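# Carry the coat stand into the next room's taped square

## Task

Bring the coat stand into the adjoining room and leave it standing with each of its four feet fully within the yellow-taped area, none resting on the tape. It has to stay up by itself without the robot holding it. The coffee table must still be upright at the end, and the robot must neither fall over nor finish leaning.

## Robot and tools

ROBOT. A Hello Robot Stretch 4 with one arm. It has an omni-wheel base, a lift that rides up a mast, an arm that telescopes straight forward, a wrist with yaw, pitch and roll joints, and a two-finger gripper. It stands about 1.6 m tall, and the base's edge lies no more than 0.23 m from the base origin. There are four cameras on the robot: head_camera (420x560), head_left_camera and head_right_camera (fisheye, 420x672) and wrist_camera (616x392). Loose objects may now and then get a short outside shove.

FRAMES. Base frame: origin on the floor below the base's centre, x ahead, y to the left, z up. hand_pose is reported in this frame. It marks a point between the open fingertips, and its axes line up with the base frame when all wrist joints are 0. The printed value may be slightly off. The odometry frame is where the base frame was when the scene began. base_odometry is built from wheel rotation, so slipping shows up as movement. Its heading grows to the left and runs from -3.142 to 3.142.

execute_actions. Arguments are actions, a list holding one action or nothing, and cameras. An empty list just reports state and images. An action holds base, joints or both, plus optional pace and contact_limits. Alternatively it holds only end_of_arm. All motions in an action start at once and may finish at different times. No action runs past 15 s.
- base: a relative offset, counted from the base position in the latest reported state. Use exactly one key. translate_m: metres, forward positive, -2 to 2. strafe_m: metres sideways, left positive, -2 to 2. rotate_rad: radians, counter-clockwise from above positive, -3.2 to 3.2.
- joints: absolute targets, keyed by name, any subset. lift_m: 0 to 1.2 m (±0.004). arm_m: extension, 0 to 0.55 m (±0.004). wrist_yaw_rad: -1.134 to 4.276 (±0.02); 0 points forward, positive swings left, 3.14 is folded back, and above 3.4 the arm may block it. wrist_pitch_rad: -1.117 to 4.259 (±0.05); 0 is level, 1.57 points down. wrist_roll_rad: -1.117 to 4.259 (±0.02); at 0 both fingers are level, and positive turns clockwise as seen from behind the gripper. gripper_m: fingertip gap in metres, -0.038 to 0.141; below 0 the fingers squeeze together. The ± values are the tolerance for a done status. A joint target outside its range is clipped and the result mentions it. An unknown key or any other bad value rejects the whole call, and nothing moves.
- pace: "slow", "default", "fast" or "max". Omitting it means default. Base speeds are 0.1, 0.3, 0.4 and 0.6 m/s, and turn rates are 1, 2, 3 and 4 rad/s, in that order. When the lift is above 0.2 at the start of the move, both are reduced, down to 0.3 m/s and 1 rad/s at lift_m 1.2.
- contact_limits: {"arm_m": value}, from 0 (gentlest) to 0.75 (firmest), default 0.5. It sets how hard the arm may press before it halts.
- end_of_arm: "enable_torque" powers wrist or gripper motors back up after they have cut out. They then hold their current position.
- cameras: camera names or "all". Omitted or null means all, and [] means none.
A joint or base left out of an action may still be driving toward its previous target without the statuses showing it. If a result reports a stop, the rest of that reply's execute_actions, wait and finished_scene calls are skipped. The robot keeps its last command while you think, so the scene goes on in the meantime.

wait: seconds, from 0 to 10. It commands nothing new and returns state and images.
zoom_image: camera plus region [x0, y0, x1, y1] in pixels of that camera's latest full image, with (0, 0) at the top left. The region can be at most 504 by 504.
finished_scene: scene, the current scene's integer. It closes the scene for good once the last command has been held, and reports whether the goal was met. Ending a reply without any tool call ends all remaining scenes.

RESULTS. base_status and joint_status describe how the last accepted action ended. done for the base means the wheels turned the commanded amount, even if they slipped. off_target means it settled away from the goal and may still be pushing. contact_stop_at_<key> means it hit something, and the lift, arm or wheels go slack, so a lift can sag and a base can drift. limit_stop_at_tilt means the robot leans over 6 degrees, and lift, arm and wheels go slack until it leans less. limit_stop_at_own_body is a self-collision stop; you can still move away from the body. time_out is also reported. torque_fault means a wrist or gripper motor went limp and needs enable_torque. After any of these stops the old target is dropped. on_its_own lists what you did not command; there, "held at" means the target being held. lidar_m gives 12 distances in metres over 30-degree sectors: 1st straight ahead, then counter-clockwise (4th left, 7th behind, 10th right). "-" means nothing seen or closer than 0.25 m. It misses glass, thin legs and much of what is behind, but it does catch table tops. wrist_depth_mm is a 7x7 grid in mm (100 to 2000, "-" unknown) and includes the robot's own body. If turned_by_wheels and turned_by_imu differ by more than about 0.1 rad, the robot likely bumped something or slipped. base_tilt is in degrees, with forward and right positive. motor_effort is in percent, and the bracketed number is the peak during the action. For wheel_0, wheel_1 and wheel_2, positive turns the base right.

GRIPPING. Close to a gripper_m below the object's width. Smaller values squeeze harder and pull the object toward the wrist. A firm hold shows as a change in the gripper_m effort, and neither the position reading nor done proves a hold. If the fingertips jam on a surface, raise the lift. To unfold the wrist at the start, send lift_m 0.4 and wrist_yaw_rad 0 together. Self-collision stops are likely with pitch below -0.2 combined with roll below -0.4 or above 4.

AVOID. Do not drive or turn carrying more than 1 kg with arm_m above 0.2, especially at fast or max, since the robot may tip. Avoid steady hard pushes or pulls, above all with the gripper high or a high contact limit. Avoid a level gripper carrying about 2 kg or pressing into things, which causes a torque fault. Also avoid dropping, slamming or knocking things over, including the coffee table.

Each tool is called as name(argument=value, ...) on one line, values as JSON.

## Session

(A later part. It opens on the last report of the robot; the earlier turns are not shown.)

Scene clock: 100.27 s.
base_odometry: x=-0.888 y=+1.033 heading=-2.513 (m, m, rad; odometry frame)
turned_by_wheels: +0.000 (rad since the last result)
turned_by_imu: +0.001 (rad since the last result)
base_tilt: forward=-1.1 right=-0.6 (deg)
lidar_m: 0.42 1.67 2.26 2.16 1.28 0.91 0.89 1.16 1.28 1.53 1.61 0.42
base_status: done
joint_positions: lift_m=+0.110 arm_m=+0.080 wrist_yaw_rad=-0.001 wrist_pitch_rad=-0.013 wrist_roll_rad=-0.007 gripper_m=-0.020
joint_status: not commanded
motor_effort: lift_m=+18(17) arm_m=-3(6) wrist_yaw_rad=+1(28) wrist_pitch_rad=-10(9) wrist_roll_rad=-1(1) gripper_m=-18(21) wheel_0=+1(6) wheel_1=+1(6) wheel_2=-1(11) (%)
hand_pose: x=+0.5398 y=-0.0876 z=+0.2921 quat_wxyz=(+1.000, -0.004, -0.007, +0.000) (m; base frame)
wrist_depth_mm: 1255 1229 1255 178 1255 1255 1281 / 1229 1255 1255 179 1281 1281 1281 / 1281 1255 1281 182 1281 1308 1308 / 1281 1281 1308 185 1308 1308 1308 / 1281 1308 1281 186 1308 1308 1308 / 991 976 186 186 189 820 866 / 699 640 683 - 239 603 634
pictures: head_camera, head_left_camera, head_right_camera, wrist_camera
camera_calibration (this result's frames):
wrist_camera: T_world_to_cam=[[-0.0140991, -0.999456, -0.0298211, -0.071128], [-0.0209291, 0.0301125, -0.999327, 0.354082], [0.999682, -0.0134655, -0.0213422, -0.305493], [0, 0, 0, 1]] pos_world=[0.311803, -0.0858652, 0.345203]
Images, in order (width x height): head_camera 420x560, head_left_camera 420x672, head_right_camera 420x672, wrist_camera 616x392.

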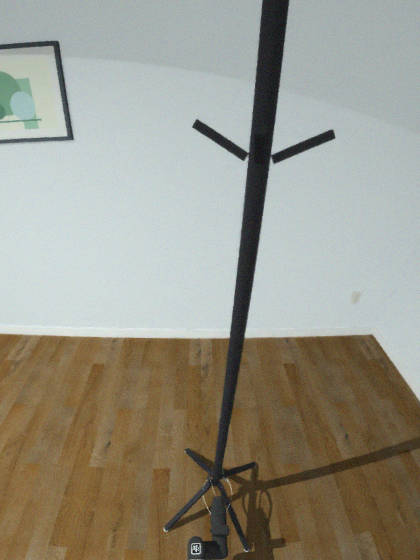

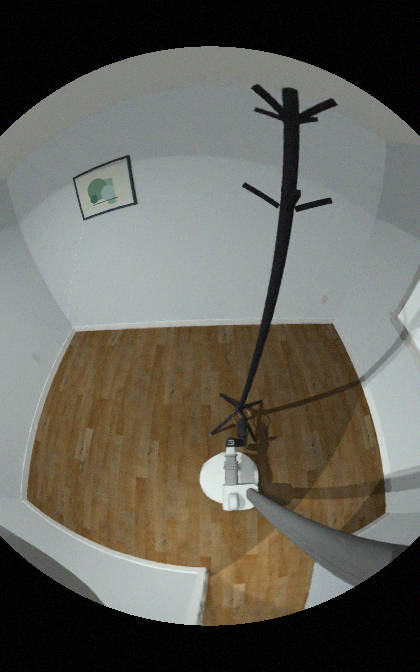

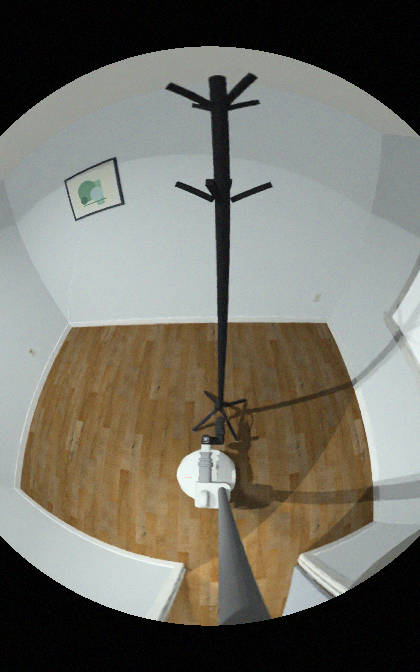

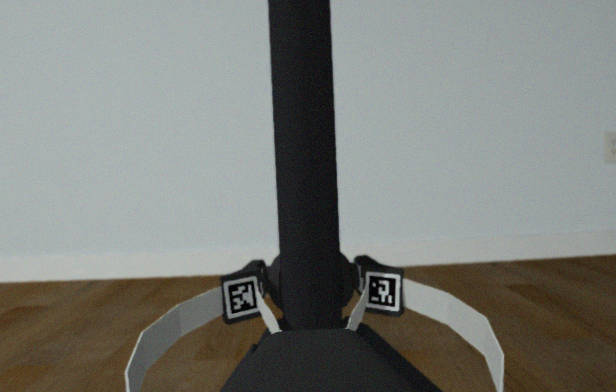

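execute_actions(actions=[{"joints":{"gripper_m":0.05}}], cameras=[])

execute_actions(actions=[{"base":{"translate_m":-0.04},"joints":{"arm_m":0.1}}], cameras=["wrist_camera"])

Scene clock: 105.80 s.
base_odometry: x=-0.888 y=+1.033 heading=-2.513 (m, m, rad; odometry frame)
turned_by_wheels: +0.000 (rad since the last result)
turned_by_imu: +0.002 (rad since the last result)
base_tilt: forward=-1.1 right=-0.5 (deg)
lidar_m: 0.41 1.67 2.27 2.17 1.27 0.93 0.88 1.17 1.27 1.55 1.60 0.41
base_status: not commanded
joint_positions: lift_m=+0.110 arm_m=+0.080 wrist_yaw_rad=+0.000 wrist_pitch_rad=-0.014 wrist_roll_rad=-0.007 gripper_m=+0.050
joint_status: all done
motor_effort: lift_m=+17(18) arm_m=-3(3) wrist_yaw_rad=+0(15) wrist_pitch_rad=-8(11) wrist_roll_rad=-3(2) gripper_m=-3(21) wheel_0=+1(1) wheel_1=+1(1) wheel_2=-1(5) (%)
hand_pose: x=+0.5398 y=-0.0875 z=+0.2923 quat_wxyz=(+1.000, -0.004, -0.007, +0.000) (m; base frame)
wrist_depth_mm: 1255 1281 1255 178 1281 1281 1281 / 1281 1255 1255 180 1255 1281 1281 / 1255 1281 1281 182 1281 1281 1281 / 1308 1308 1281 186 1308 1308 1336 / 1281 1308 1281 186 1308 1308 1308 / 1008 991 200 183 202 878 866 / 715 683 676 - 240 609 634
pictures: none
No camera images: the call's "cameras" was empty. Leave "cameras" out to get every camera's image.

Scene clock: 106.90 s.
base_odometry: x=-0.856 y=+1.056 heading=-2.514 (m, m, rad; odometry frame)
turned_by_wheels: +0.000 (rad since the last result)
turned_by_imu: +0.000 (rad since the last result)
base_tilt: forward=-1.1 right=-0.5 (deg)
lidar_m: 0.45 1.71 2.27 2.17 1.21 0.88 0.85 1.13 1.21 1.54 1.62 0.43
base_status: done
joint_positions: lift_m=+0.110 arm_m=+0.099 wrist_yaw_rad=+0.000 wrist_pitch_rad=-0.014 wrist_roll_rad=-0.007 gripper_m=+0.050
joint_status: all done
motor_effort: lift_m=+17(17) arm_m=+8(7) wrist_yaw_rad=+0(1) wrist_pitch_rad=-8(8) wrist_roll_rad=-2(2) gripper_m=-3(3) wheel_0=+0(4) wheel_1=+0(5) wheel_2=-1(8) (%)
hand_pose: x=+0.5580 y=-0.0874 z=+0.2924 quat_wxyz=(+1.000, -0.004, -0.007, +0.000) (m; base frame)
wrist_depth_mm: 1281 1281 1281 201 1281 1281 1281 / 1281 1281 1281 202 1308 1308 1308 / 1308 1281 1308 206 1336 1308 1336 / 1308 1308 1308 210 1308 1336 1308 / 1308 1281 1308 210 1308 1336 1336 / 1008 1008 200 205 202 891 866 / 715 683 683 - 268 603 634
pictures: wrist_camera
camera_calibration (this result's frames):
wrist_camera: T_world_to_cam=[[-0.0134073, -0.999465, -0.0298317, -0.0710551], [-0.0201612, 0.0300985, -0.999344, 0.354261], [0.999707, -0.0127971, -0.0205539, -0.3239], [0, 0, 0, 1]] pos_world=[0.329995, -0.0858248, 0.345251]
Images, in order (width x height): wrist_camera 616x392.

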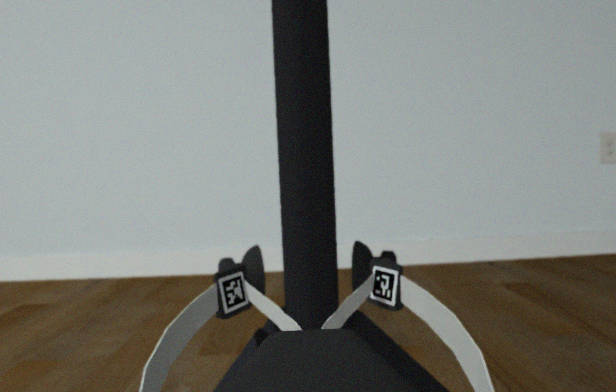

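execute_actions(actions=[{"joints":{"gripper_m":-0.038,"arm_m":0.093}}], cameras=[])

execute_actions(actions=[{"joints":{"lift_m":0.12},"pace":"slow"}], cameras=[])

execute_actions(actions=[{"base":{"strafe_m":-0.33},"pace":"slow"}], cameras=["wrist_camera","head_camera"])

Scene clock: 113.27 s.
base_odometry: x=-0.856 y=+1.056 heading=-2.513 (m, m, rad; odometry frame)
turned_by_wheels: +0.000 (rad since the last result)
turned_by_imu: +0.002 (rad since the last result)
base_tilt: forward=-1.1 right=-0.5 (deg)
lidar_m: 0.44 1.70 2.27 2.18 1.21 0.89 0.86 1.12 1.22 1.55 1.62 0.41
base_status: not commanded
joint_positions: lift_m=+0.110 arm_m=+0.094 wrist_yaw_rad=+0.001 wrist_pitch_rad=-0.014 wrist_roll_rad=-0.007 gripper_m=-0.037
joint_status: all done
motor_effort: lift_m=+18(18) arm_m=-7(12) wrist_yaw_rad=-6(27) wrist_pitch_rad=-6(9) wrist_roll_rad=-2(4) gripper_m=-24(26) wheel_0=+1(4) wheel_1=+0(2) wheel_2=+1(6) (%)
hand_pose: x=+0.5537 y=-0.0870 z=+0.2925 quat_wxyz=(+1.000, -0.004, -0.007, +0.001) (m; base frame)
wrist_depth_mm: 1281 1308 1281 190 1281 1281 1308 / 1281 1281 1281 191 1308 1308 1336 / 1255 1308 1281 191 1281 1336 1308 / 1308 1336 1308 193 1336 1336 1336 / 1308 1336 1336 196 1336 1336 1336 / 1008 991 181 195 185 778 854 / 715 647 676 - 257 603 634
pictures: none
No camera images: the call's "cameras" was empty. Leave "cameras" out to get every camera's image.

Scene clock: 114.00 s.
base_odometry: x=-0.856 y=+1.056 heading=-2.513 (m, m, rad; odometry frame)
turned_by_wheels: +0.000 (rad since the last result)
turned_by_imu: +0.000 (rad since the last result)
base_tilt: forward=-1.1 right=-0.6 (deg)
lidar_m: 0.43 1.71 2.26 2.17 1.20 0.87 0.84 1.15 1.21 1.54 1.61 0.42
base_status: not commanded
joint_positions: lift_m=+0.119 arm_m=+0.094 wrist_yaw_rad=+0.001 wrist_pitch_rad=-0.001 wrist_roll_rad=-0.007 gripper_m=-0.037
joint_status: all done
on_its_own: wrist_pitch_rad is at rest, and its effort (-43) is outside its rest range (-23 to +23)
motor_effort: lift_m=+26(26) arm_m=-7(7) wrist_yaw_rad=-5(3) wrist_pitch_rad=-43(43) wrist_roll_rad=-2(2) gripper_m=-24(25) wheel_0=+1(1) wheel_1=+0(0) wheel_2=+1(1) (%)
hand_pose: x=+0.5537 y=-0.0871 z=+0.2980 quat_wxyz=(+1.000, -0.004, -0.001, +0.001) (m; base frame)
wrist_depth_mm: 1281 1255 1281 187 1281 1281 1281 / 1281 1308 1281 187 1308 1281 1308 / 1308 1308 1308 190 1308 1336 1281 / 1336 1336 1308 192 1336 1336 1336 / 1336 1308 1336 195 1336 1366 1308 / 960 946 182 195 183 750 831 / 691 627 661 - 259 597 621
pictures: none
No camera images: the call's "cameras" was empty. Leave "cameras" out to get every camera's image.

Scene clock: 118.47 s.
base_odometry: x=-1.050 y=+1.323 heading=-2.513 (m, m, rad; odometry frame)
turned_by_wheels: +0.000 (rad since the last result)
turned_by_imu: +0.004 (rad since the last result)
base_tilt: forward=-1.1 right=-0.5 (deg)
lidar_m: 0.43 1.72 2.34 2.50 1.21 0.99 1.41 0.95 1.22 1.20 1.25 0.42
base_status: done
joint_positions: lift_m=+0.120 arm_m=+0.094 wrist_yaw_rad=+0.001 wrist_pitch_rad=-0.002 wrist_roll_rad=-0.008 gripper_m=-0.037
joint_status: not commanded
on_its_own: wrist_pitch_rad is at rest, and its effort (-43) is outside its rest range (-23 to +23)
motor_effort: lift_m=+25(27) arm_m=-5(7) wrist_yaw_rad=-5(40) wrist_pitch_rad=-43(45) wrist_roll_rad=+0(1) gripper_m=-24(29) wheel_0=+2(13) wheel_1=-1(2) wheel_2=+1(6) (%)
hand_pose: x=+0.5533 y=-0.0870 z=+0.2982 quat_wxyz=(+1.000, -0.004, -0.001, +0.001) (m; base frame)
wrist_depth_mm: 1255 1281 1255 186 1281 1281 1308 / 1281 1308 1281 187 1308 1308 1308 / 1308 1308 1308 189 1308 1336 1308 / 1281 1308 1336 191 1336 1308 1336 / 1308 1336 1336 194 1336 1308 1308 / 960 946 182 193 184 788 831 / 699 627 668 - 255 597 621
pictures: head_camera, wrist_camera
camera_calibration (this result's frames):
wrist_camera: T_world_to_cam=[[-0.0124292, -0.999493, -0.0292968, -0.0712579], [-0.0325173, 0.0296876, -0.99903, 0.36673], [0.999394, -0.0114645, -0.0328699, -0.315116], [0, 0, 0, 1]] pos_world=[0.325964, -0.0857218, 0.353929]
Images, in order (width x height): head_camera 420x560, wrist_camera 616x392.

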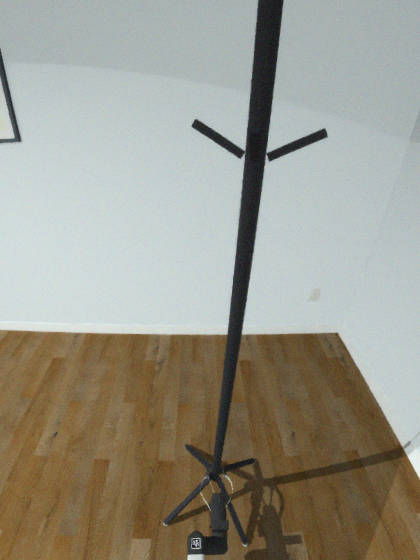

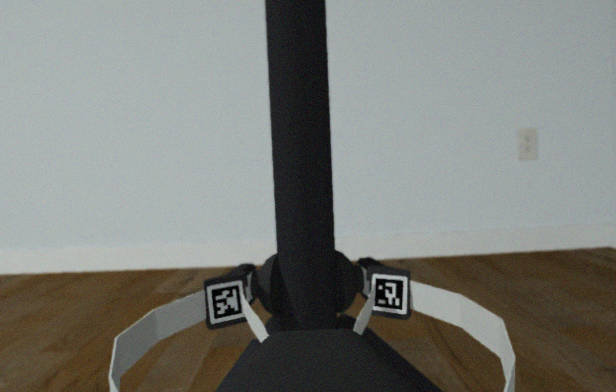

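Works well. Test a turn.

execute_actions(actions=[{"base":{"rotate_rad":0.5},"pace":"slow"}], cameras=["wrist_camera","head_camera"])

Scene clock: 124.80 s.
base_odometry: x=-1.050 y=+1.323 heading=-2.013 (m, m, rad; odometry frame)
turned_by_wheels: +0.500 (rad since the last result)
turned_by_imu: +0.496 (rad since the last result)
base_tilt: forward=-1.1 right=-0.6 (deg)
lidar_m: 0.43 2.28 2.50 1.24 0.98 1.56 0.95 1.17 1.22 1.26 1.73 0.49
base_status: done
joint_positions: lift_m=+0.120 arm_m=+0.094 wrist_yaw_rad=+0.000 wrist_pitch_rad=-0.004 wrist_roll_rad=-0.007 gripper_m=-0.038
joint_status: not commanded
on_its_own: wrist_pitch_rad is at rest, and its effort (-37) is outside its rest range (-23 to +23)
motor_effort: lift_m=+21(24) arm_m=-3(5) wrist_yaw_rad=-1(66) wrist_pitch_rad=-37(42) wrist_roll_rad=-1(2) gripper_m=-20(26) wheel_0=+1(16) wheel_1=-1(8) wheel_2=-1(13) (%)
hand_pose: x=+0.5531 y=-0.0873 z=+0.2991 quat_wxyz=(+1.000, -0.004, -0.002, +0.000) (m; base frame)
wrist_depth_mm: - 1921 1618 173 1281 1160 1042 / - 1921 1661 173 1308 1160 1078 / - 1921 1661 175 1308 1182 1078 / - - 1708 178 1308 1182 1078 / 1708 1661 1618 181 1281 1182 1078 / 976 960 182 180 184 798 842 / 699 634 668 - 634 597 627
pictures: head_camera, wrist_camera
camera_calibration (this result's frames):
wrist_camera: T_world_to_cam=[[-0.0133819, -0.999465, -0.0298459, -0.0708361], [-0.0304283, 0.0302418, -0.999079, 0.366472], [0.999447, -0.0124614, -0.0308167, -0.31555], [0, 0, 0, 1]] pos_world=[0.325578, -0.0858132, 0.354296]
Images, in order (width x height): head_camera 420x560, wrist_camera 616x392.

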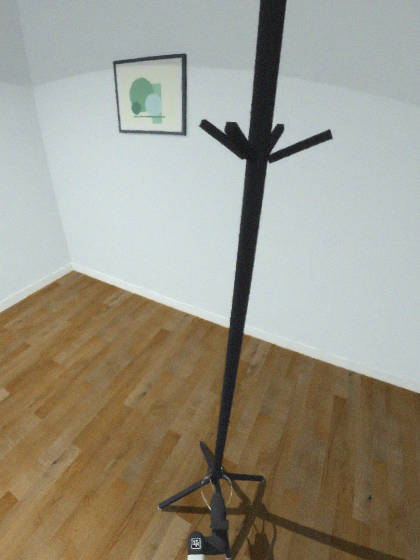

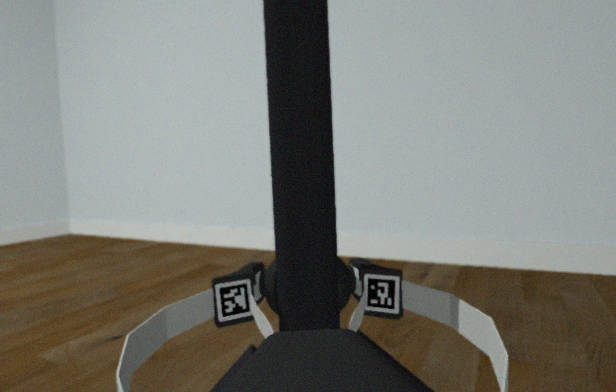

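execute_actions(actions=[{"joints":{"gripper_m":0.12,"lift_m":0.112}}], cameras=[])

execute_actions(actions=[{"base":{"translate_m":-0.15},"joints":{"arm_m":0,"lift_m":0.2},"pace":"fast"}], cameras=[])

execute_actions(actions=[{"base":{"rotate_rad":2.775},"pace":"fast"}], cameras=[])

execute_actions(actions=[{"base":{"strafe_m":0.42},"pace":"max"}], cameras=["head_right_camera"])

execute_actions(actions=[{"base":{"translate_m":-1.3},"pace":"max"}], cameras=["head_right_camera"])

execute_actions(actions=[{"base":{"strafe_m":-0.5},"pace":"max"}])

Scene clock: 142.20 s.
base_odometry: x=-1.050 y=+1.323 heading=-2.013 (m, m, rad; odometry frame)
turned_by_wheels: +0.000 (rad since the last result)
turned_by_imu: +0.002 (rad since the last result)
base_tilt: forward=-1.0 right=-0.6 (deg)
lidar_m: 0.44 2.31 2.50 1.24 0.98 1.58 0.94 1.18 1.21 1.24 1.71 0.44
base_status: not commanded
joint_positions: lift_m=+0.112 arm_m=+0.093 wrist_yaw_rad=+0.000 wrist_pitch_rad=-0.014 wrist_roll_rad=-0.007 gripper_m=+0.120
joint_status: all done
motor_effort: lift_m=+17(20) arm_m=-2(4) wrist_yaw_rad=+1(12) wrist_pitch_rad=-6(37) wrist_roll_rad=-1(3) gripper_m=+0(20) wheel_0=+1(2) wheel_1=+0(1) wheel_2=-2(5) (%)
hand_pose: x=+0.5527 y=-0.0875 z=+0.2946 quat_wxyz=(+1.000, -0.004, -0.007, +0.000) (m; base frame)
wrist_depth_mm: - 1863 1618 188 1281 1160 1060 / - 1863 1661 189 1308 1160 1060 / - 1983 1661 191 1308 1160 1098 / - - 1708 195 1336 1205 1098 / 1808 1756 1618 197 1308 1160 1098 / 1008 917 831 192 798 820 866 / 715 691 683 - 615 627 640
pictures: none
No camera images: the call's "cameras" was empty. Leave "cameras" out to get every camera's image.

Scene clock: 143.80 s.
base_odometry: x=-0.985 y=+1.458 heading=-2.013 (m, m, rad; odometry frame)
turned_by_wheels: +0.000 (rad since the last result)
turned_by_imu: +0.001 (rad since the last result)
base_tilt: forward=-1.1 right=-0.6 (deg)
lidar_m: 0.53 2.46 2.58 1.07 0.90 1.27 0.79 1.01 1.15 1.17 1.60 0.71
base_status: done
joint_positions: lift_m=+0.200 arm_m=+0.001 wrist_yaw_rad=+0.000 wrist_pitch_rad=-0.014 wrist_roll_rad=-0.007 gripper_m=+0.120
joint_status: all done
motor_effort: lift_m=+21(22) arm_m=-7(6) wrist_yaw_rad=-1(2) wrist_pitch_rad=-7(6) wrist_roll_rad=-2(1) gripper_m=-2(2) wheel_0=+1(6) wheel_1=+1(4) wheel_2=+1(10) (%)
hand_pose: x=+0.4606 y=-0.0875 z=+0.3821 quat_wxyz=(+1.000, -0.004, -0.007, +0.000) (m; base frame)
wrist_depth_mm: - - 1863 1618 1464 1336 1205 / - - 1863 1618 1499 1336 1255 / - - 1983 1618 1537 1366 1255 / - - - 1708 1537 1366 1229 / - - 1863 1618 1537 1336 1281 / 1281 1160 1042 442 1008 1042 1098 / 904 866 866 - 866 788 809
pictures: none
No camera images: the call's "cameras" was empty. Leave "cameras" out to get every camera's image.

Scene clock: 146.03 s.
base_odometry: x=-0.985 y=+1.459 heading=+0.762 (m, m, rad; odometry frame)
turned_by_wheels: +2.775 (rad since the last result)
turned_by_imu: +2.756 (rad since the last result)
base_tilt: forward=-1.1 right=-0.5 (deg)
lidar_m: 0.87 0.79 1.16 1.15 1.21 1.79 0.54 0.63 2.63 1.87 0.89 0.94
base_status: done
joint_positions: lift_m=+0.200 arm_m=+0.001 wrist_yaw_rad=+0.000 wrist_pitch_rad=-0.014 wrist_roll_rad=-0.007 gripper_m=+0.120
joint_status: not commanded
motor_effort: lift_m=+20(21) arm_m=-7(7) wrist_yaw_rad=-1(2) wrist_pitch_rad=-5(6) wrist_roll_rad=-2(1) gripper_m=-2(1) wheel_0=+0(7) wheel_1=+1(7) wheel_2=+1(12) (%)
hand_pose: x=+0.4607 y=-0.0873 z=+0.3822 quat_wxyz=(+1.000, -0.004, -0.007, +0.000) (m; base frame)
wrist_depth_mm: 512 640 960 - - - - / 517 640 960 - - - - / 521 640 960 - - - - / 535 647 946 - - - - / 530 647 931 - 1983 1808 1808 / 535 580 842 1205 1008 1025 1078 / 544 591 809 - 866 788 809
pictures: none
No camera images: the call's "cameras" was empty. Leave "cameras" out to get every camera's image.

Scene clock: 148.10 s.
base_odometry: x=-1.275 y=+1.762 heading=+0.762 (m, m, rad; odometry frame)
turned_by_wheels: +0.000 (rad since the last result)
turned_by_imu: +0.002 (rad since the last result)
base_tilt: forward=-1.1 right=-0.5 (deg)
lidar_m: 0.75 0.84 0.76 0.72 0.78 1.20 1.71 0.69 0.89 2.01 1.25 3.07
base_status: done
joint_positions: lift_m=+0.200 arm_m=+0.001 wrist_yaw_rad=+0.000 wrist_pitch_rad=-0.014 wrist_roll_rad=-0.007 gripper_m=+0.120
joint_status: not commanded
motor_effort: lift_m=+21(21) arm_m=-7(7) wrist_yaw_rad=+1(1) wrist_pitch_rad=-7(5) wrist_roll_rad=-3(3) gripper_m=-2(2) wheel_0=+1(15) wheel_1=+0(13) wheel_2=+1(2) (%)
hand_pose: x=+0.4607 y=-0.0874 z=+0.3822 quat_wxyz=(+1.000, -0.004, -0.007, +0.000) (m; base frame)
wrist_depth_mm: 585 564 549 535 - - - / 591 569 554 535 - - - / 597 580 559 544 - - - / 603 585 559 549 - - - / 609 591 569 549 654 1863 1756 / 615 597 564 554 591 1025 1078 / 621 597 585 - 820 798 798
pictures: head_right_camera
Images, in order (width x height): head_right_camera 420x672.

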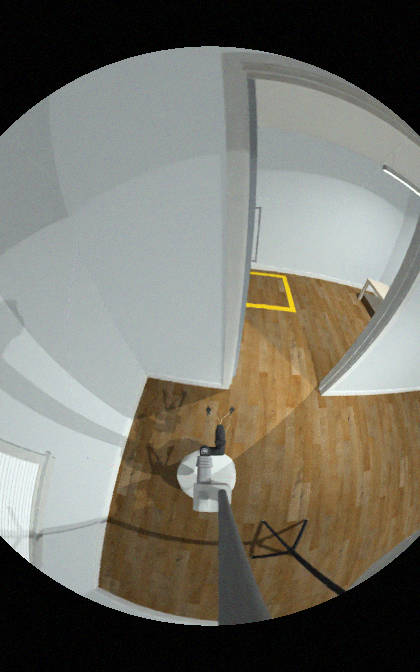

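Scene clock: 151.83 s.
base_odometry: x=-2.216 y=+0.865 heading=+0.763 (m, m, rad; odometry frame)
turned_by_wheels: +0.000 (rad since the last result)
turned_by_imu: +0.003 (rad since the last result)
base_tilt: forward=-1.1 right=-0.5 (deg)
lidar_m: 2.05 1.11 0.92 0.92 0.55 0.44 0.43 0.48 0.75 2.83 0.80 0.69
base_status: done
joint_positions: lift_m=+0.200 arm_m=+0.001 wrist_yaw_rad=+0.000 wrist_pitch_rad=-0.014 wrist_roll_rad=-0.007 gripper_m=+0.120
joint_status: not commanded
motor_effort: lift_m=+19(20) arm_m=-7(7) wrist_yaw_rad=-1(0) wrist_pitch_rad=-6(5) wrist_roll_rad=-2(4) gripper_m=-2(1) wheel_0=+1(7) wheel_1=+1(6) wheel_2=+1(14) (%)
hand_pose: x=+0.4606 y=-0.0874 z=+0.3822 quat_wxyz=(+1.000, -0.004, -0.007, +0.000) (m; base frame)
wrist_depth_mm: 1182 1661 1808 1808 - - 1618 / 1182 1618 1808 1808 - - 1618 / 1182 1618 1863 1756 - - 1708 / 1182 1576 1863 1808 - - 1661 / 1160 1576 1863 1921 1921 1708 1708 / 1118 1138 1042 1182 1008 1042 1078 / 904 854 866 - 866 778 798
pictures: head_right_camera
Images, in order (width x height): head_right_camera 420x672.

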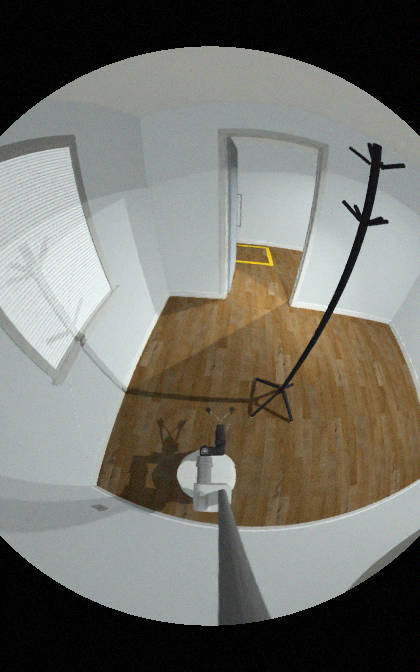

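Scene clock: 154.07 s.
base_odometry: x=-1.870 y=+0.503 heading=+0.762 (m, m, rad; odometry frame)
turned_by_wheels: +0.000 (rad since the last result)
turned_by_imu: +0.000 (rad since the last result)
base_tilt: forward=-1.1 right=-0.5 (deg)
lidar_m: 0.53 1.80 1.38 1.31 0.65 0.51 0.49 0.56 0.89 2.33 2.50 0.56
base_status: done
joint_positions: lift_m=+0.200 arm_m=+0.001 wrist_yaw_rad=+0.000 wrist_pitch_rad=-0.014 wrist_roll_rad=-0.007 gripper_m=+0.120
joint_status: not commanded
motor_effort: lift_m=+20(20) arm_m=-7(7) wrist_yaw_rad=-2(2) wrist_pitch_rad=-7(5) wrist_roll_rad=-3(2) gripper_m=-2(1) wheel_0=-1(13) wheel_1=-1(13) wheel_2=+1(1) (%)
hand_pose: x=+0.4606 y=-0.0874 z=+0.3823 quat_wxyz=(+1.000, -0.004, -0.007, +0.000) (m; base frame)
wrist_depth_mm: 1756 1808 1808 - - 1576 1576 / 1808 1863 1863 - - 1618 1576 / 1808 1808 1863 - - 1618 1576 / 1756 1863 1808 - - 1661 1618 / 1708 1863 1808 1576 1708 1618 1618 / 1255 1160 1042 394 1008 1042 1078 / 904 866 854 - 866 788 798
pictures: head_camera, head_left_camera, head_right_camera, wrist_camera
camera_calibration (this result's frames):
wrist_camera: T_world_to_cam=[[-0.0133906, -0.999461, -0.0299898, -0.0696234], [-0.0198856, 0.0302527, -0.999344, 0.442043], [0.999713, -0.0127854, -0.02028, -0.224804], [0, 0, 0, 1]] pos_world=[0.232597, -0.0858331, 0.435106]
Images, in order (width x height): head_camera 420x560, head_left_camera 420x672, head_right_camera 420x672, wrist_camera 616x392.

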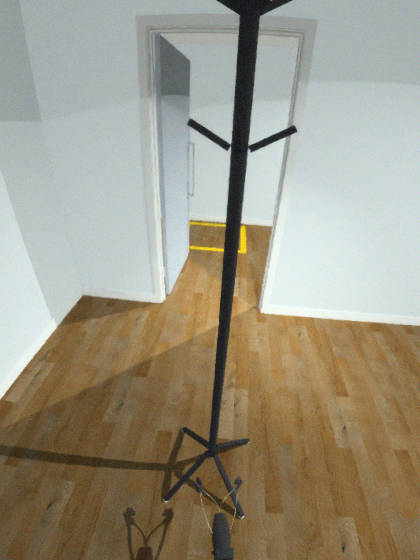

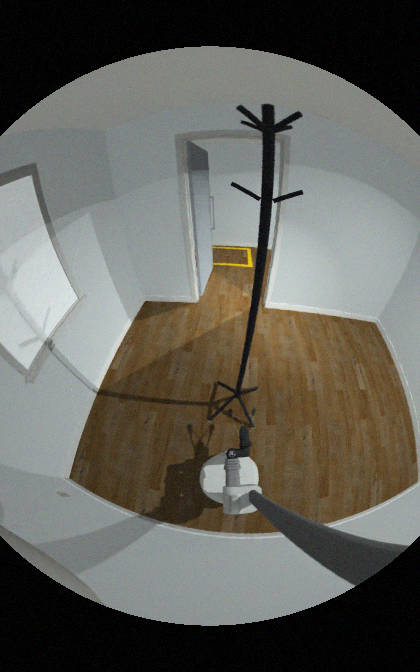

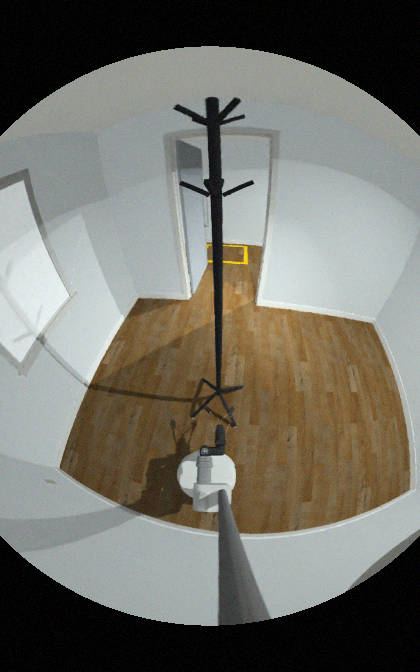

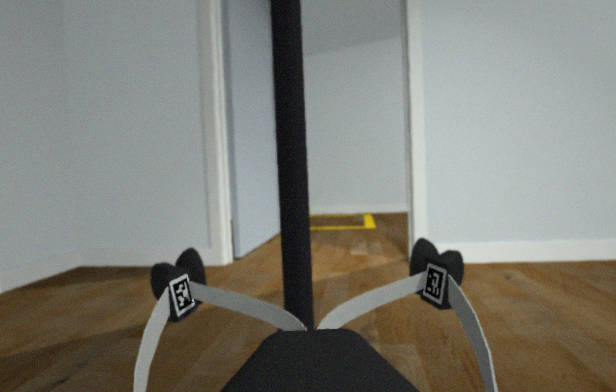

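execute_actions(actions=[{"base":{"rotate_rad":-0.08},"joints":{"lift_m":0.11},"pace":"fast"}], cameras=[])

execute_actions(actions=[{"base":{"strafe_m":0.068},"pace":"fast"}], cameras=["wrist_camera"])

execute_actions(actions=[{"base":{"translate_m":0.06},"joints":{"arm_m":0.115,"gripper_m":0.08}}], cameras=["wrist_camera"])

Scene clock: 171.77 s.
base_odometry: x=-1.870 y=+0.503 heading=+0.682 (m, m, rad; odometry frame)
turned_by_wheels: -0.080 (rad since the last result)
turned_by_imu: -0.078 (rad since the last result)
base_tilt: forward=-1.1 right=-0.5 (deg)
lidar_m: 0.51 1.91 1.42 1.40 0.68 0.51 0.50 0.53 0.77 2.33 2.45 2.04
base_status: done
joint_positions: lift_m=+0.110 arm_m=+0.001 wrist_yaw_rad=+0.000 wrist_pitch_rad=-0.014 wrist_roll_rad=-0.007 gripper_m=+0.120
joint_status: all done
motor_effort: lift_m=+17(19) arm_m=-7(7) wrist_yaw_rad=+0(0) wrist_pitch_rad=-6(6) wrist_roll_rad=-2(3) gripper_m=-2(1) wheel_0=-1(6) wheel_1=-1(5) wheel_2=+1(7) (%)
hand_pose: x=+0.4606 y=-0.0875 z=+0.2925 quat_wxyz=(+1.000, -0.004, -0.007, +0.000) (m; base frame)
wrist_depth_mm: 1756 1708 1863 - 1661 1708 1618 / 1756 1808 1808 - 1661 1661 1661 / 1808 1756 1808 - 1661 1708 1661 / 1756 1756 1756 - 1756 1708 1661 / 1756 1808 394 1618 1576 1430 1397 / 1008 931 368 364 798 820 866 / 715 647 640 - 647 627 634
pictures: none
No camera images: the call's "cameras" was empty. Leave "cameras" out to get every camera's image.

Scene clock: 172.90 s.
base_odometry: x=-1.913 y=+0.556 heading=+0.683 (m, m, rad; odometry frame)
turned_by_wheels: +0.000 (rad since the last result)
turned_by_imu: +0.001 (rad since the last result)
base_tilt: forward=-1.1 right=-0.5 (deg)
lidar_m: 0.52 1.81 1.35 1.32 0.68 0.52 0.50 0.54 0.78 2.40 2.53 0.55
base_status: done
joint_positions: lift_m=+0.110 arm_m=+0.001 wrist_yaw_rad=+0.000 wrist_pitch_rad=-0.014 wrist_roll_rad=-0.007 gripper_m=+0.120
joint_status: not commanded
motor_effort: lift_m=+17(17) arm_m=-7(7) wrist_yaw_rad=+1(1) wrist_pitch_rad=-7(6) wrist_roll_rad=-2(2) gripper_m=-2(0) wheel_0=+2(9) wheel_1=+0(12) wheel_2=+1(3) (%)
hand_pose: x=+0.4606 y=-0.0875 z=+0.2925 quat_wxyz=(+1.000, -0.004, -0.007, +0.000) (m; base frame)
wrist_depth_mm: 1756 1756 - - 1661 1661 1618 / 1756 1756 - - 1661 1661 1661 / 1808 1708 - - 1708 1661 1661 / 1808 1808 1921 - 1756 1708 1708 / 1661 1756 1661 427 1537 1464 1397 / 1025 931 366 370 439 831 866 / 707 691 484 - 539 634 634
pictures: wrist_camera
camera_calibration (this result's frames):
wrist_camera: T_world_to_cam=[[-0.0134922, -0.999459, -0.0299897, -0.0722992], [-0.0198839, 0.0302547, -0.999344, 0.352293], [0.999711, -0.012887, -0.0202813, -0.226624], [0, 0, 0, 1]] pos_world=[0.232589, -0.0858392, 0.345298]
Images, in order (width x height): wrist_camera 616x392.

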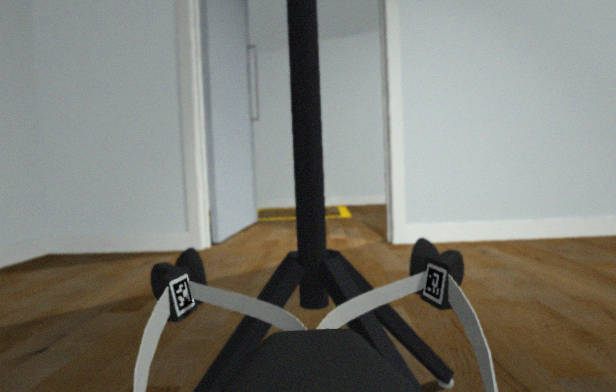

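Scene clock: 174.27 s.
base_odometry: x=-1.867 y=+0.594 heading=+0.683 (m, m, rad; odometry frame)
turned_by_wheels: +0.000 (rad since the last result)
turned_by_imu: +0.000 (rad since the last result)
base_tilt: forward=-1.1 right=-0.6 (deg)
lidar_m: 0.46 1.83 1.36 1.32 0.75 0.58 0.55 0.60 0.87 2.41 2.55 0.48
base_status: done
joint_positions: lift_m=+0.110 arm_m=+0.114 wrist_yaw_rad=+0.000 wrist_pitch_rad=-0.014 wrist_roll_rad=-0.007 gripper_m=+0.080
joint_status: all done
motor_effort: lift_m=+17(17) arm_m=+8(8) wrist_yaw_rad=+0(1) wrist_pitch_rad=-6(6) wrist_roll_rad=-1(2) gripper_m=-3(7) wheel_0=+0(5) wheel_1=-1(4) wheel_2=+1(8) (%)
hand_pose: x=+0.5730 y=-0.0874 z=+0.2925 quat_wxyz=(+1.000, -0.004, -0.007, +0.000) (m; base frame)
wrist_depth_mm: 1618 1537 - 220 1537 1537 1499 / 1618 1576 1921 221 1537 1499 1499 / 1618 1576 1921 222 1618 1499 1499 / 1618 1576 1921 222 1618 1537 1537 / 1618 1576 1618 225 1366 1464 1397 / 1008 1008 217 221 216 878 866 / 715 647 683 - 290 603 634
pictures: wrist_camera
camera_calibration (this result's frames):
wrist_camera: T_world_to_cam=[[-0.0132198, -0.999463, -0.0299904, -0.0708602], [-0.0198486, 0.0302494, -0.999345, 0.354518], [0.999716, -0.0126159, -0.0202378, -0.33899], [0, 0, 0, 1]] pos_world=[0.344994, -0.0858228, 0.345301]
Images, in order (width x height): wrist_camera 616x392.

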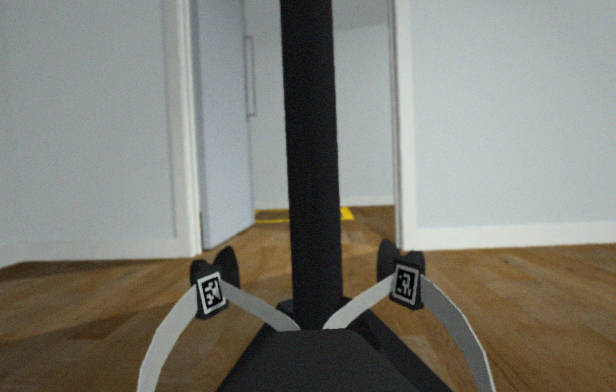

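execute_actions(actions=[{"joints":{"gripper_m":-0.038,"arm_m":0.12}}], cameras=[])

execute_actions(actions=[{"joints":{"lift_m":0.121},"pace":"slow"}], cameras=["wrist_camera"])

execute_actions(actions=[{"base":{"translate_m":0.5}}], cameras=["wrist_camera","head_camera"])

Scene clock: 180.67 s.
base_odometry: x=-1.867 y=+0.594 heading=+0.683 (m, m, rad; odometry frame)
turned_by_wheels: +0.000 (rad since the last result)
turned_by_imu: +0.002 (rad since the last result)
base_tilt: forward=-1.1 right=-0.5 (deg)
lidar_m: 0.47 1.82 1.35 1.32 0.75 0.58 0.55 0.59 0.88 2.41 2.54 0.46
base_status: not commanded
joint_positions: lift_m=+0.110 arm_m=+0.120 wrist_yaw_rad=+0.001 wrist_pitch_rad=-0.015 wrist_roll_rad=-0.007 gripper_m=-0.037
joint_status: all done
motor_effort: lift_m=+17(17) arm_m=+1(6) wrist_yaw_rad=-2(10) wrist_pitch_rad=-5(10) wrist_roll_rad=-2(0) gripper_m=-27(28) wheel_0=-1(6) wheel_1=-1(3) wheel_2=+2(4) (%)
hand_pose: x=+0.5792 y=-0.0872 z=+0.2926 quat_wxyz=(+1.000, -0.004, -0.007, +0.000) (m; base frame)
wrist_depth_mm: 1576 1576 - 198 1537 1499 1464 / 1618 1537 1921 198 1576 1537 1464 / 1618 1618 1983 201 1576 1537 1499 / 1618 1618 1921 204 1618 1537 1499 / 1618 1618 1661 202 1537 1464 1397 / 1008 991 181 203 184 788 878 / 715 647 683 - 286 615 640
pictures: none
No camera images: the call's "cameras" was empty. Leave "cameras" out to get every camera's image.

Scene clock: 181.43 s.
base_odometry: x=-1.867 y=+0.594 heading=+0.683 (m, m, rad; odometry frame)
turned_by_wheels: +0.000 (rad since the last result)
turned_by_imu: +0.000 (rad since the last result)
base_tilt: forward=-1.1 right=-0.5 (deg)
lidar_m: 0.47 1.80 1.34 1.31 0.78 0.57 0.55 0.59 0.89 2.40 2.54 0.46
base_status: not commanded
joint_positions: lift_m=+0.120 arm_m=+0.120 wrist_yaw_rad=+0.000 wrist_pitch_rad=-0.001 wrist_roll_rad=-0.007 gripper_m=-0.037
joint_status: all done
on_its_own: wrist_pitch_rad is at rest, and its effort (-45) is outside its rest range (-23 to +23)
motor_effort: lift_m=+26(27) arm_m=+1(1) wrist_yaw_rad=-2(4) wrist_pitch_rad=-45(47) wrist_roll_rad=-3(2) gripper_m=-26(26) wheel_0=-1(1) wheel_1=-1(1) wheel_2=+1(2) (%)
hand_pose: x=+0.5792 y=-0.0874 z=+0.2988 quat_wxyz=(+1.000, -0.004, +0.000, +0.000) (m; base frame)
wrist_depth_mm: 1576 1537 - 195 1464 1499 1499 / 1576 1537 1983 196 1537 1537 1499 / 1618 1576 - 198 1576 1537 1537 / 1661 1618 1863 203 1576 1537 1537 / 1618 1618 1537 202 1430 1366 1281 / 960 946 180 203 185 750 831 / 699 634 654 - 290 591 621
pictures: wrist_camera
camera_calibration (this result's frames):
wrist_camera: T_world_to_cam=[[-0.0135452, -0.999464, -0.029803, -0.0704345], [-0.0334983, 0.0302426, -0.998981, 0.368709], [0.999347, -0.012533, -0.03389, -0.340701], [0, 0, 0, 1]] pos_world=[0.351875, -0.0858175, 0.354688]
Images, in order (width x height): wrist_camera 616x392.

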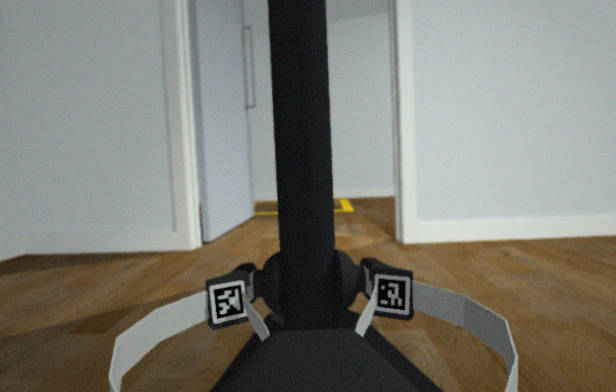

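Scene clock: 185.57 s.
base_odometry: x=-1.478 y=+0.909 heading=+0.683 (m, m, rad; odometry frame)
turned_by_wheels: +0.000 (rad since the last result)
turned_by_imu: -0.002 (rad since the last result)
base_tilt: forward=-1.1 right=-0.5 (deg)
lidar_m: 0.38 1.52 1.32 1.27 1.41 1.10 1.06 1.13 1.62 2.43 1.96 0.40
base_status: done
joint_positions: lift_m=+0.121 arm_m=+0.120 wrist_yaw_rad=+0.001 wrist_pitch_rad=-0.007 wrist_roll_rad=-0.008 gripper_m=-0.038
joint_status: not commanded
on_its_own: wrist_pitch_rad is at rest, and its effort (-27) is outside its rest range (-23 to +23)
motor_effort: lift_m=+20(27) arm_m=+1(1) wrist_yaw_rad=-2(51) wrist_pitch_rad=-27(45) wrist_roll_rad=-1(1) gripper_m=-17(27) wheel_0=+0(11) wheel_1=+0(5) wheel_2=+1(13) (%)
hand_pose: x=+0.5792 y=-0.0872 z=+0.3011 quat_wxyz=(+1.000, -0.004, -0.003, +0.000) (m; base frame)
wrist_depth_mm: 1078 1098 1808 131 - 1025 1025 / 1098 1078 1808 132 - 1025 1042 / 1118 1098 1756 134 - 1042 1042 / 1138 1138 1808 136 - 1060 1042 / 1118 1138 1430 138 1464 1060 1060 / 991 976 183 138 186 866 854 / 715 647 683 - 683 603 634
pictures: head_camera, wrist_camera
camera_calibration (this result's frames):
wrist_camera: T_world_to_cam=[[-0.0129483, -0.999479, -0.0295787, -0.0706603], [-0.0271004, 0.0299211, -0.999185, 0.367407], [0.999549, -0.0121362, -0.0274737, -0.342665], [0, 0, 0, 1]] pos_world=[0.351553, -0.0857753, 0.355603]
Images, in order (width x height): head_camera 420x560, wrist_camera 616x392.

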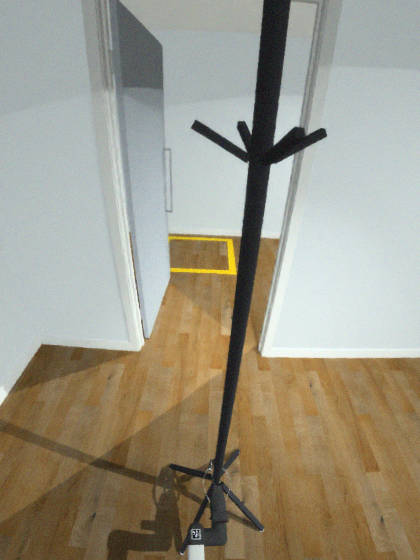

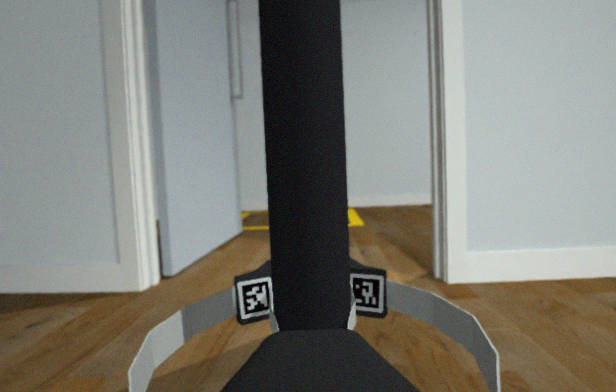

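execute_actions(actions=[{"base":{"translate_m":0.6},"joints":{"arm_m":0.19}}], cameras=["wrist_camera","head_camera"])

Scene clock: 194.20 s.
base_odometry: x=-1.013 y=+1.288 heading=+0.683 (m, m, rad; odometry frame)
turned_by_wheels: +0.000 (rad since the last result)
turned_by_imu: +0.005 (rad since the last result)
base_tilt: forward=-1.1 right=-0.6 (deg)
lidar_m: 0.42 0.96 1.29 1.25 1.34 1.71 1.64 1.77 2.54 2.46 1.14 0.48
base_status: done
joint_positions: lift_m=+0.121 arm_m=+0.189 wrist_yaw_rad=-0.001 wrist_pitch_rad=-0.005 wrist_roll_rad=-0.007 gripper_m=-0.038
joint_status: all done
on_its_own: wrist_pitch_rad is at rest, and its effort (-31) is outside its rest range (-23 to +23)
motor_effort: lift_m=+22(22) arm_m=+6(15) wrist_yaw_rad=+4(55) wrist_pitch_rad=-31(35) wrist_roll_rad=-1(4) gripper_m=-17(20) wheel_0=-1(15) wheel_1=+0(7) wheel_2=+0(18) (%)
hand_pose: x=+0.6483 y=-0.0876 z=+0.3005 quat_wxyz=(+1.000, -0.004, -0.003, +0.000) (m; base frame)
wrist_depth_mm: 654 931 - 112 - - - / 647 904 - 113 - - - / 647 917 1464 115 - - - / 647 904 - 116 - - - / 634 891 1397 118 1464 1397 1336 / 634 831 182 119 185 854 831 / 621 634 668 - 683 597 609
pictures: head_camera, wrist_camera
camera_calibration (this result's frames):
wrist_camera: T_world_to_cam=[[-0.0141243, -0.999447, -0.0301076, -0.0691856], [-0.0287037, 0.0305034, -0.999122, 0.369766], [0.999488, -0.0132477, -0.0291187, -0.411288], [0, 0, 0, 1]] pos_world=[0.420714, -0.085875, 0.355382]
Images, in order (width x height): head_camera 420x560, wrist_camera 616x392.

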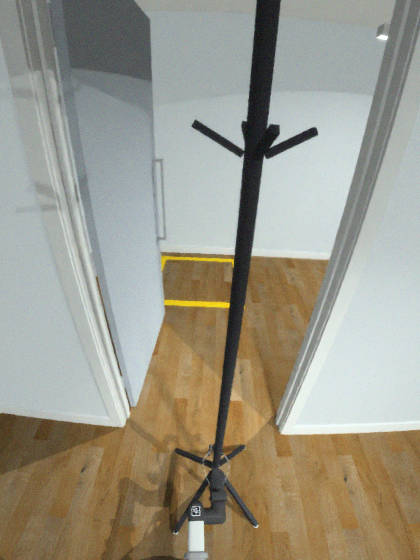

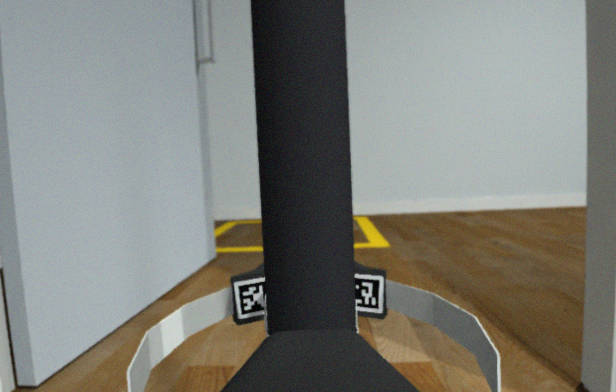

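execute_actions(actions=[{"base":{"translate_m":1.3}}])

Scene clock: 207.73 s.
base_odometry: x=-0.004 y=+2.108 heading=+0.683 (m, m, rad; odometry frame)
turned_by_wheels: +0.000 (rad since the last result)
turned_by_imu: -0.004 (rad since the last result)
base_tilt: forward=-1.1 right=-0.6 (deg)
lidar_m: 0.43 0.45 0.34 0.33 0.35 0.59 2.97 3.16 0.61 1.62 1.93 0.53
base_status: done
joint_positions: lift_m=+0.121 arm_m=+0.189 wrist_yaw_rad=+0.001 wrist_pitch_rad=-0.005 wrist_roll_rad=-0.007 gripper_m=-0.038
joint_status: not commanded
on_its_own: wrist_pitch_rad is at rest, and its effort (-31) is outside its rest range (-23 to +23)
motor_effort: lift_m=+21(22) arm_m=+6(8) wrist_yaw_rad=-4(57) wrist_pitch_rad=-31(32) wrist_roll_rad=-3(6) gripper_m=-17(19) wheel_0=+1(17) wheel_1=+0(7) wheel_2=+1(19) (%)
hand_pose: x=+0.6485 y=-0.0870 z=+0.3006 quat_wxyz=(+1.000, -0.004, -0.003, +0.001) (m; base frame)
wrist_depth_mm: 1366 1336 1308 112 1308 1281 1255 / 1366 1336 1336 113 1308 1281 1281 / 1366 1397 1336 114 1308 1308 1281 / 1397 1366 1366 116 1336 1336 1308 / 1397 1397 1366 117 1336 1308 1308 / 991 976 182 118 185 854 842 / 707 640 676 - 676 597 627
pictures: head_camera, head_left_camera, head_right_camera, wrist_camera
camera_calibration (this result's frames):
wrist_camera: T_world_to_cam=[[-0.0121446, -0.999485, -0.0296967, -0.07002], [-0.0286284, 0.0300343, -0.999139, 0.369752], [0.999516, -0.011284, -0.0289784, -0.411384], [0, 0, 0, 1]] pos_world=[0.42092, -0.0857313, 0.355433]
Images, in order (width x height): head_camera 420x560, head_left_camera 420x672, head_right_camera 420x672, wrist_camera 616x392.

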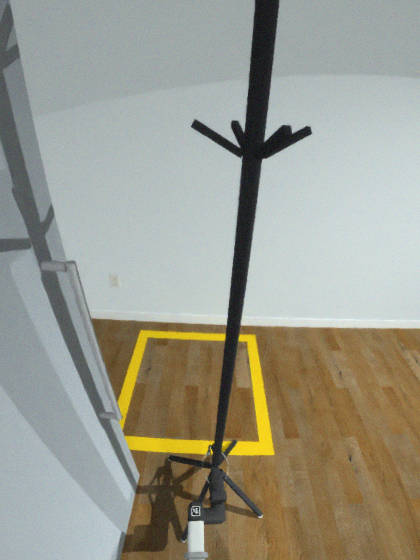

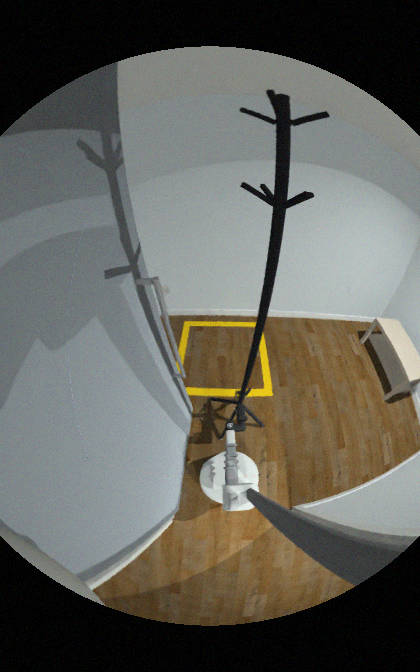

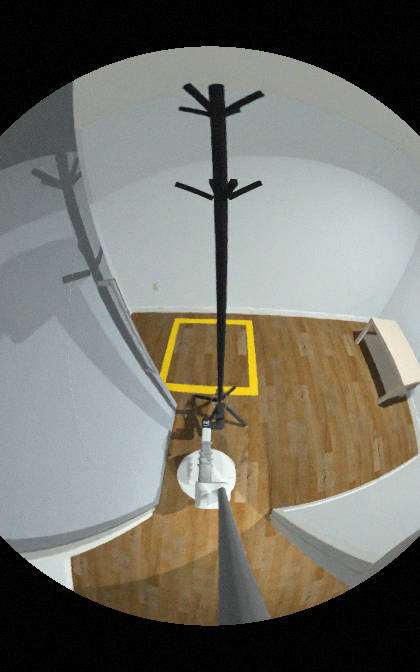

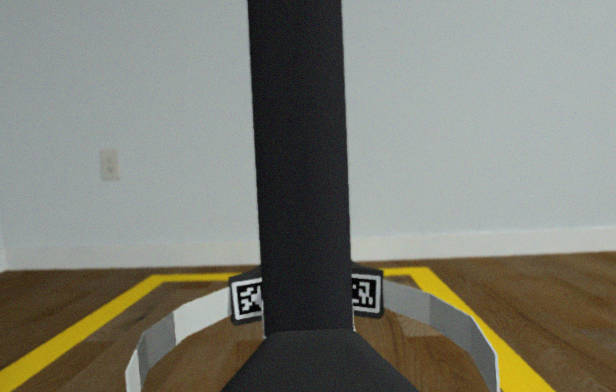

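execute_actions(actions=[{"base":{"translate_m":0.64}}], cameras=[])

execute_actions(actions=[{"base":{"rotate_rad":0.2},"pace":"slow"}])

Scene clock: 215.50 s.
base_odometry: x=+0.492 y=+2.512 heading=+0.683 (m, m, rad; odometry frame)
turned_by_wheels: +0.000 (rad since the last result)
turned_by_imu: +0.002 (rad since the last result)
base_tilt: forward=-1.1 right=-0.6 (deg)
lidar_m: 0.41 1.19 1.22 0.27 0.25 0.45 3.66 1.10 1.47 1.88 1.56 0.47
base_status: done
joint_positions: lift_m=+0.121 arm_m=+0.189 wrist_yaw_rad=+0.001 wrist_pitch_rad=-0.005 wrist_roll_rad=-0.007 gripper_m=-0.038
joint_status: not commanded
on_its_own: wrist_pitch_rad is at rest, and its effort (-35) is outside its rest range (-23 to +23)
motor_effort: lift_m=+22(22) arm_m=+6(8) wrist_yaw_rad=-3(49) wrist_pitch_rad=-35(37) wrist_roll_rad=-3(3) gripper_m=-18(19) wheel_0=+2(12) wheel_1=+0(7) wheel_2=+1(19) (%)
hand_pose: x=+0.6484 y=-0.0872 z=+0.3003 quat_wxyz=(+1.000, -0.004, -0.002, +0.000) (m; base frame)
wrist_depth_mm: 723 715 707 112 699 683 683 / 732 723 715 113 707 699 691 / 732 732 723 114 715 699 707 / 741 741 732 116 723 707 707 / 759 750 750 118 732 732 715 / 750 750 182 119 185 715 715 / 707 640 668 - 676 591 634
pictures: none
No camera images: the call's "cameras" was empty. Leave "cameras" out to get every camera's image.

Scene clock: 217.10 s.
base_odometry: x=+0.492 y=+2.512 heading=+0.881 (m, m, rad; odometry frame)
turned_by_wheels: +0.197 (rad since the last result)
turned_by_imu: +0.195 (rad since the last result)
base_tilt: forward=-1.2 right=-0.5 (deg)
lidar_m: 0.40 1.33 1.18 0.25 0.25 0.60 1.11 1.11 1.88 1.88 1.33 0.47
base_status: done
joint_positions: lift_m=+0.121 arm_m=+0.189 wrist_yaw_rad=-0.015 wrist_pitch_rad=-0.021 wrist_roll_rad=-0.009 gripper_m=-0.038
joint_status: not commanded
on_its_own: wrist_yaw_rad is at rest, and its effort (+42) is outside its rest range (-13 to +13)
motor_effort: lift_m=+17(22) arm_m=+6(7) wrist_yaw_rad=+42(57) wrist_pitch_rad=+15(34) wrist_roll_rad=+2(3) gripper_m=-17(19) wheel_0=-17(20) wheel_1=-5(6) wheel_2=-11(15) (%)
hand_pose: x=+0.6469 y=-0.0919 z=+0.3056 quat_wxyz=(+1.000, -0.005, -0.011, -0.008) (m; base frame)
wrist_depth_mm: 842 798 759 116 691 654 634 / 854 809 768 116 691 661 640 / 866 820 768 117 707 668 640 / 866 820 768 117 699 668 640 / 878 831 778 119 699 676 647 / 878 842 182 118 178 661 654 / 759 691 715 - 691 654 634
pictures: head_camera, head_left_camera, head_right_camera, wrist_camera
camera_calibration (this result's frames):
wrist_camera: T_world_to_cam=[[-0.0286733, -0.999183, -0.0284818, -0.0644274], [-0.0124153, 0.0288474, -0.999507, 0.36432], [0.999512, -0.0283055, -0.0132323, -0.416063], [0, 0, 0, 1]] pos_world=[0.418535, -0.0866613, 0.3568]
Images, in order (width x height): head_camera 420x560, head_left_camera 420x672, head_right_camera 420x672, wrist_camera 616x392.

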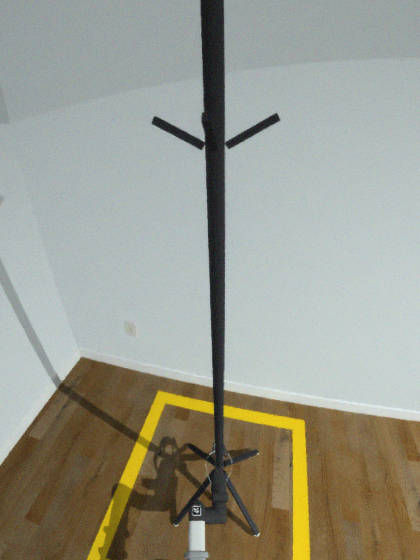

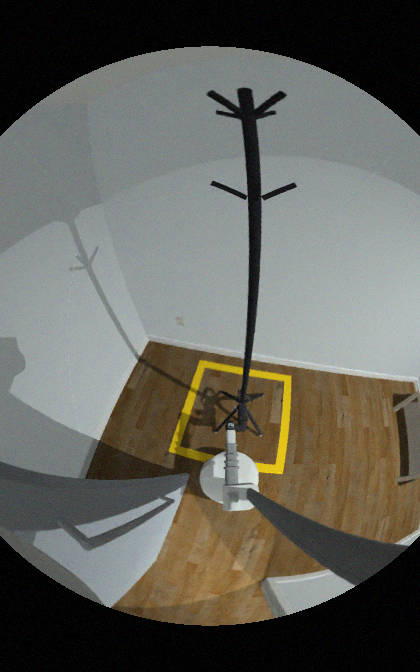

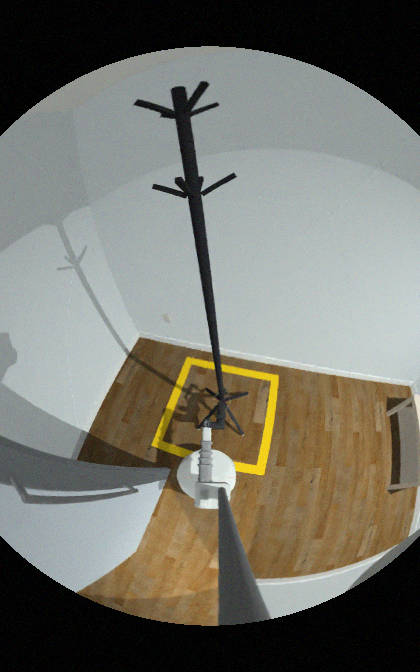

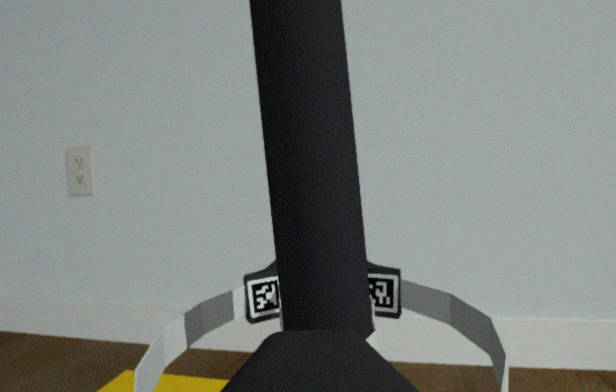

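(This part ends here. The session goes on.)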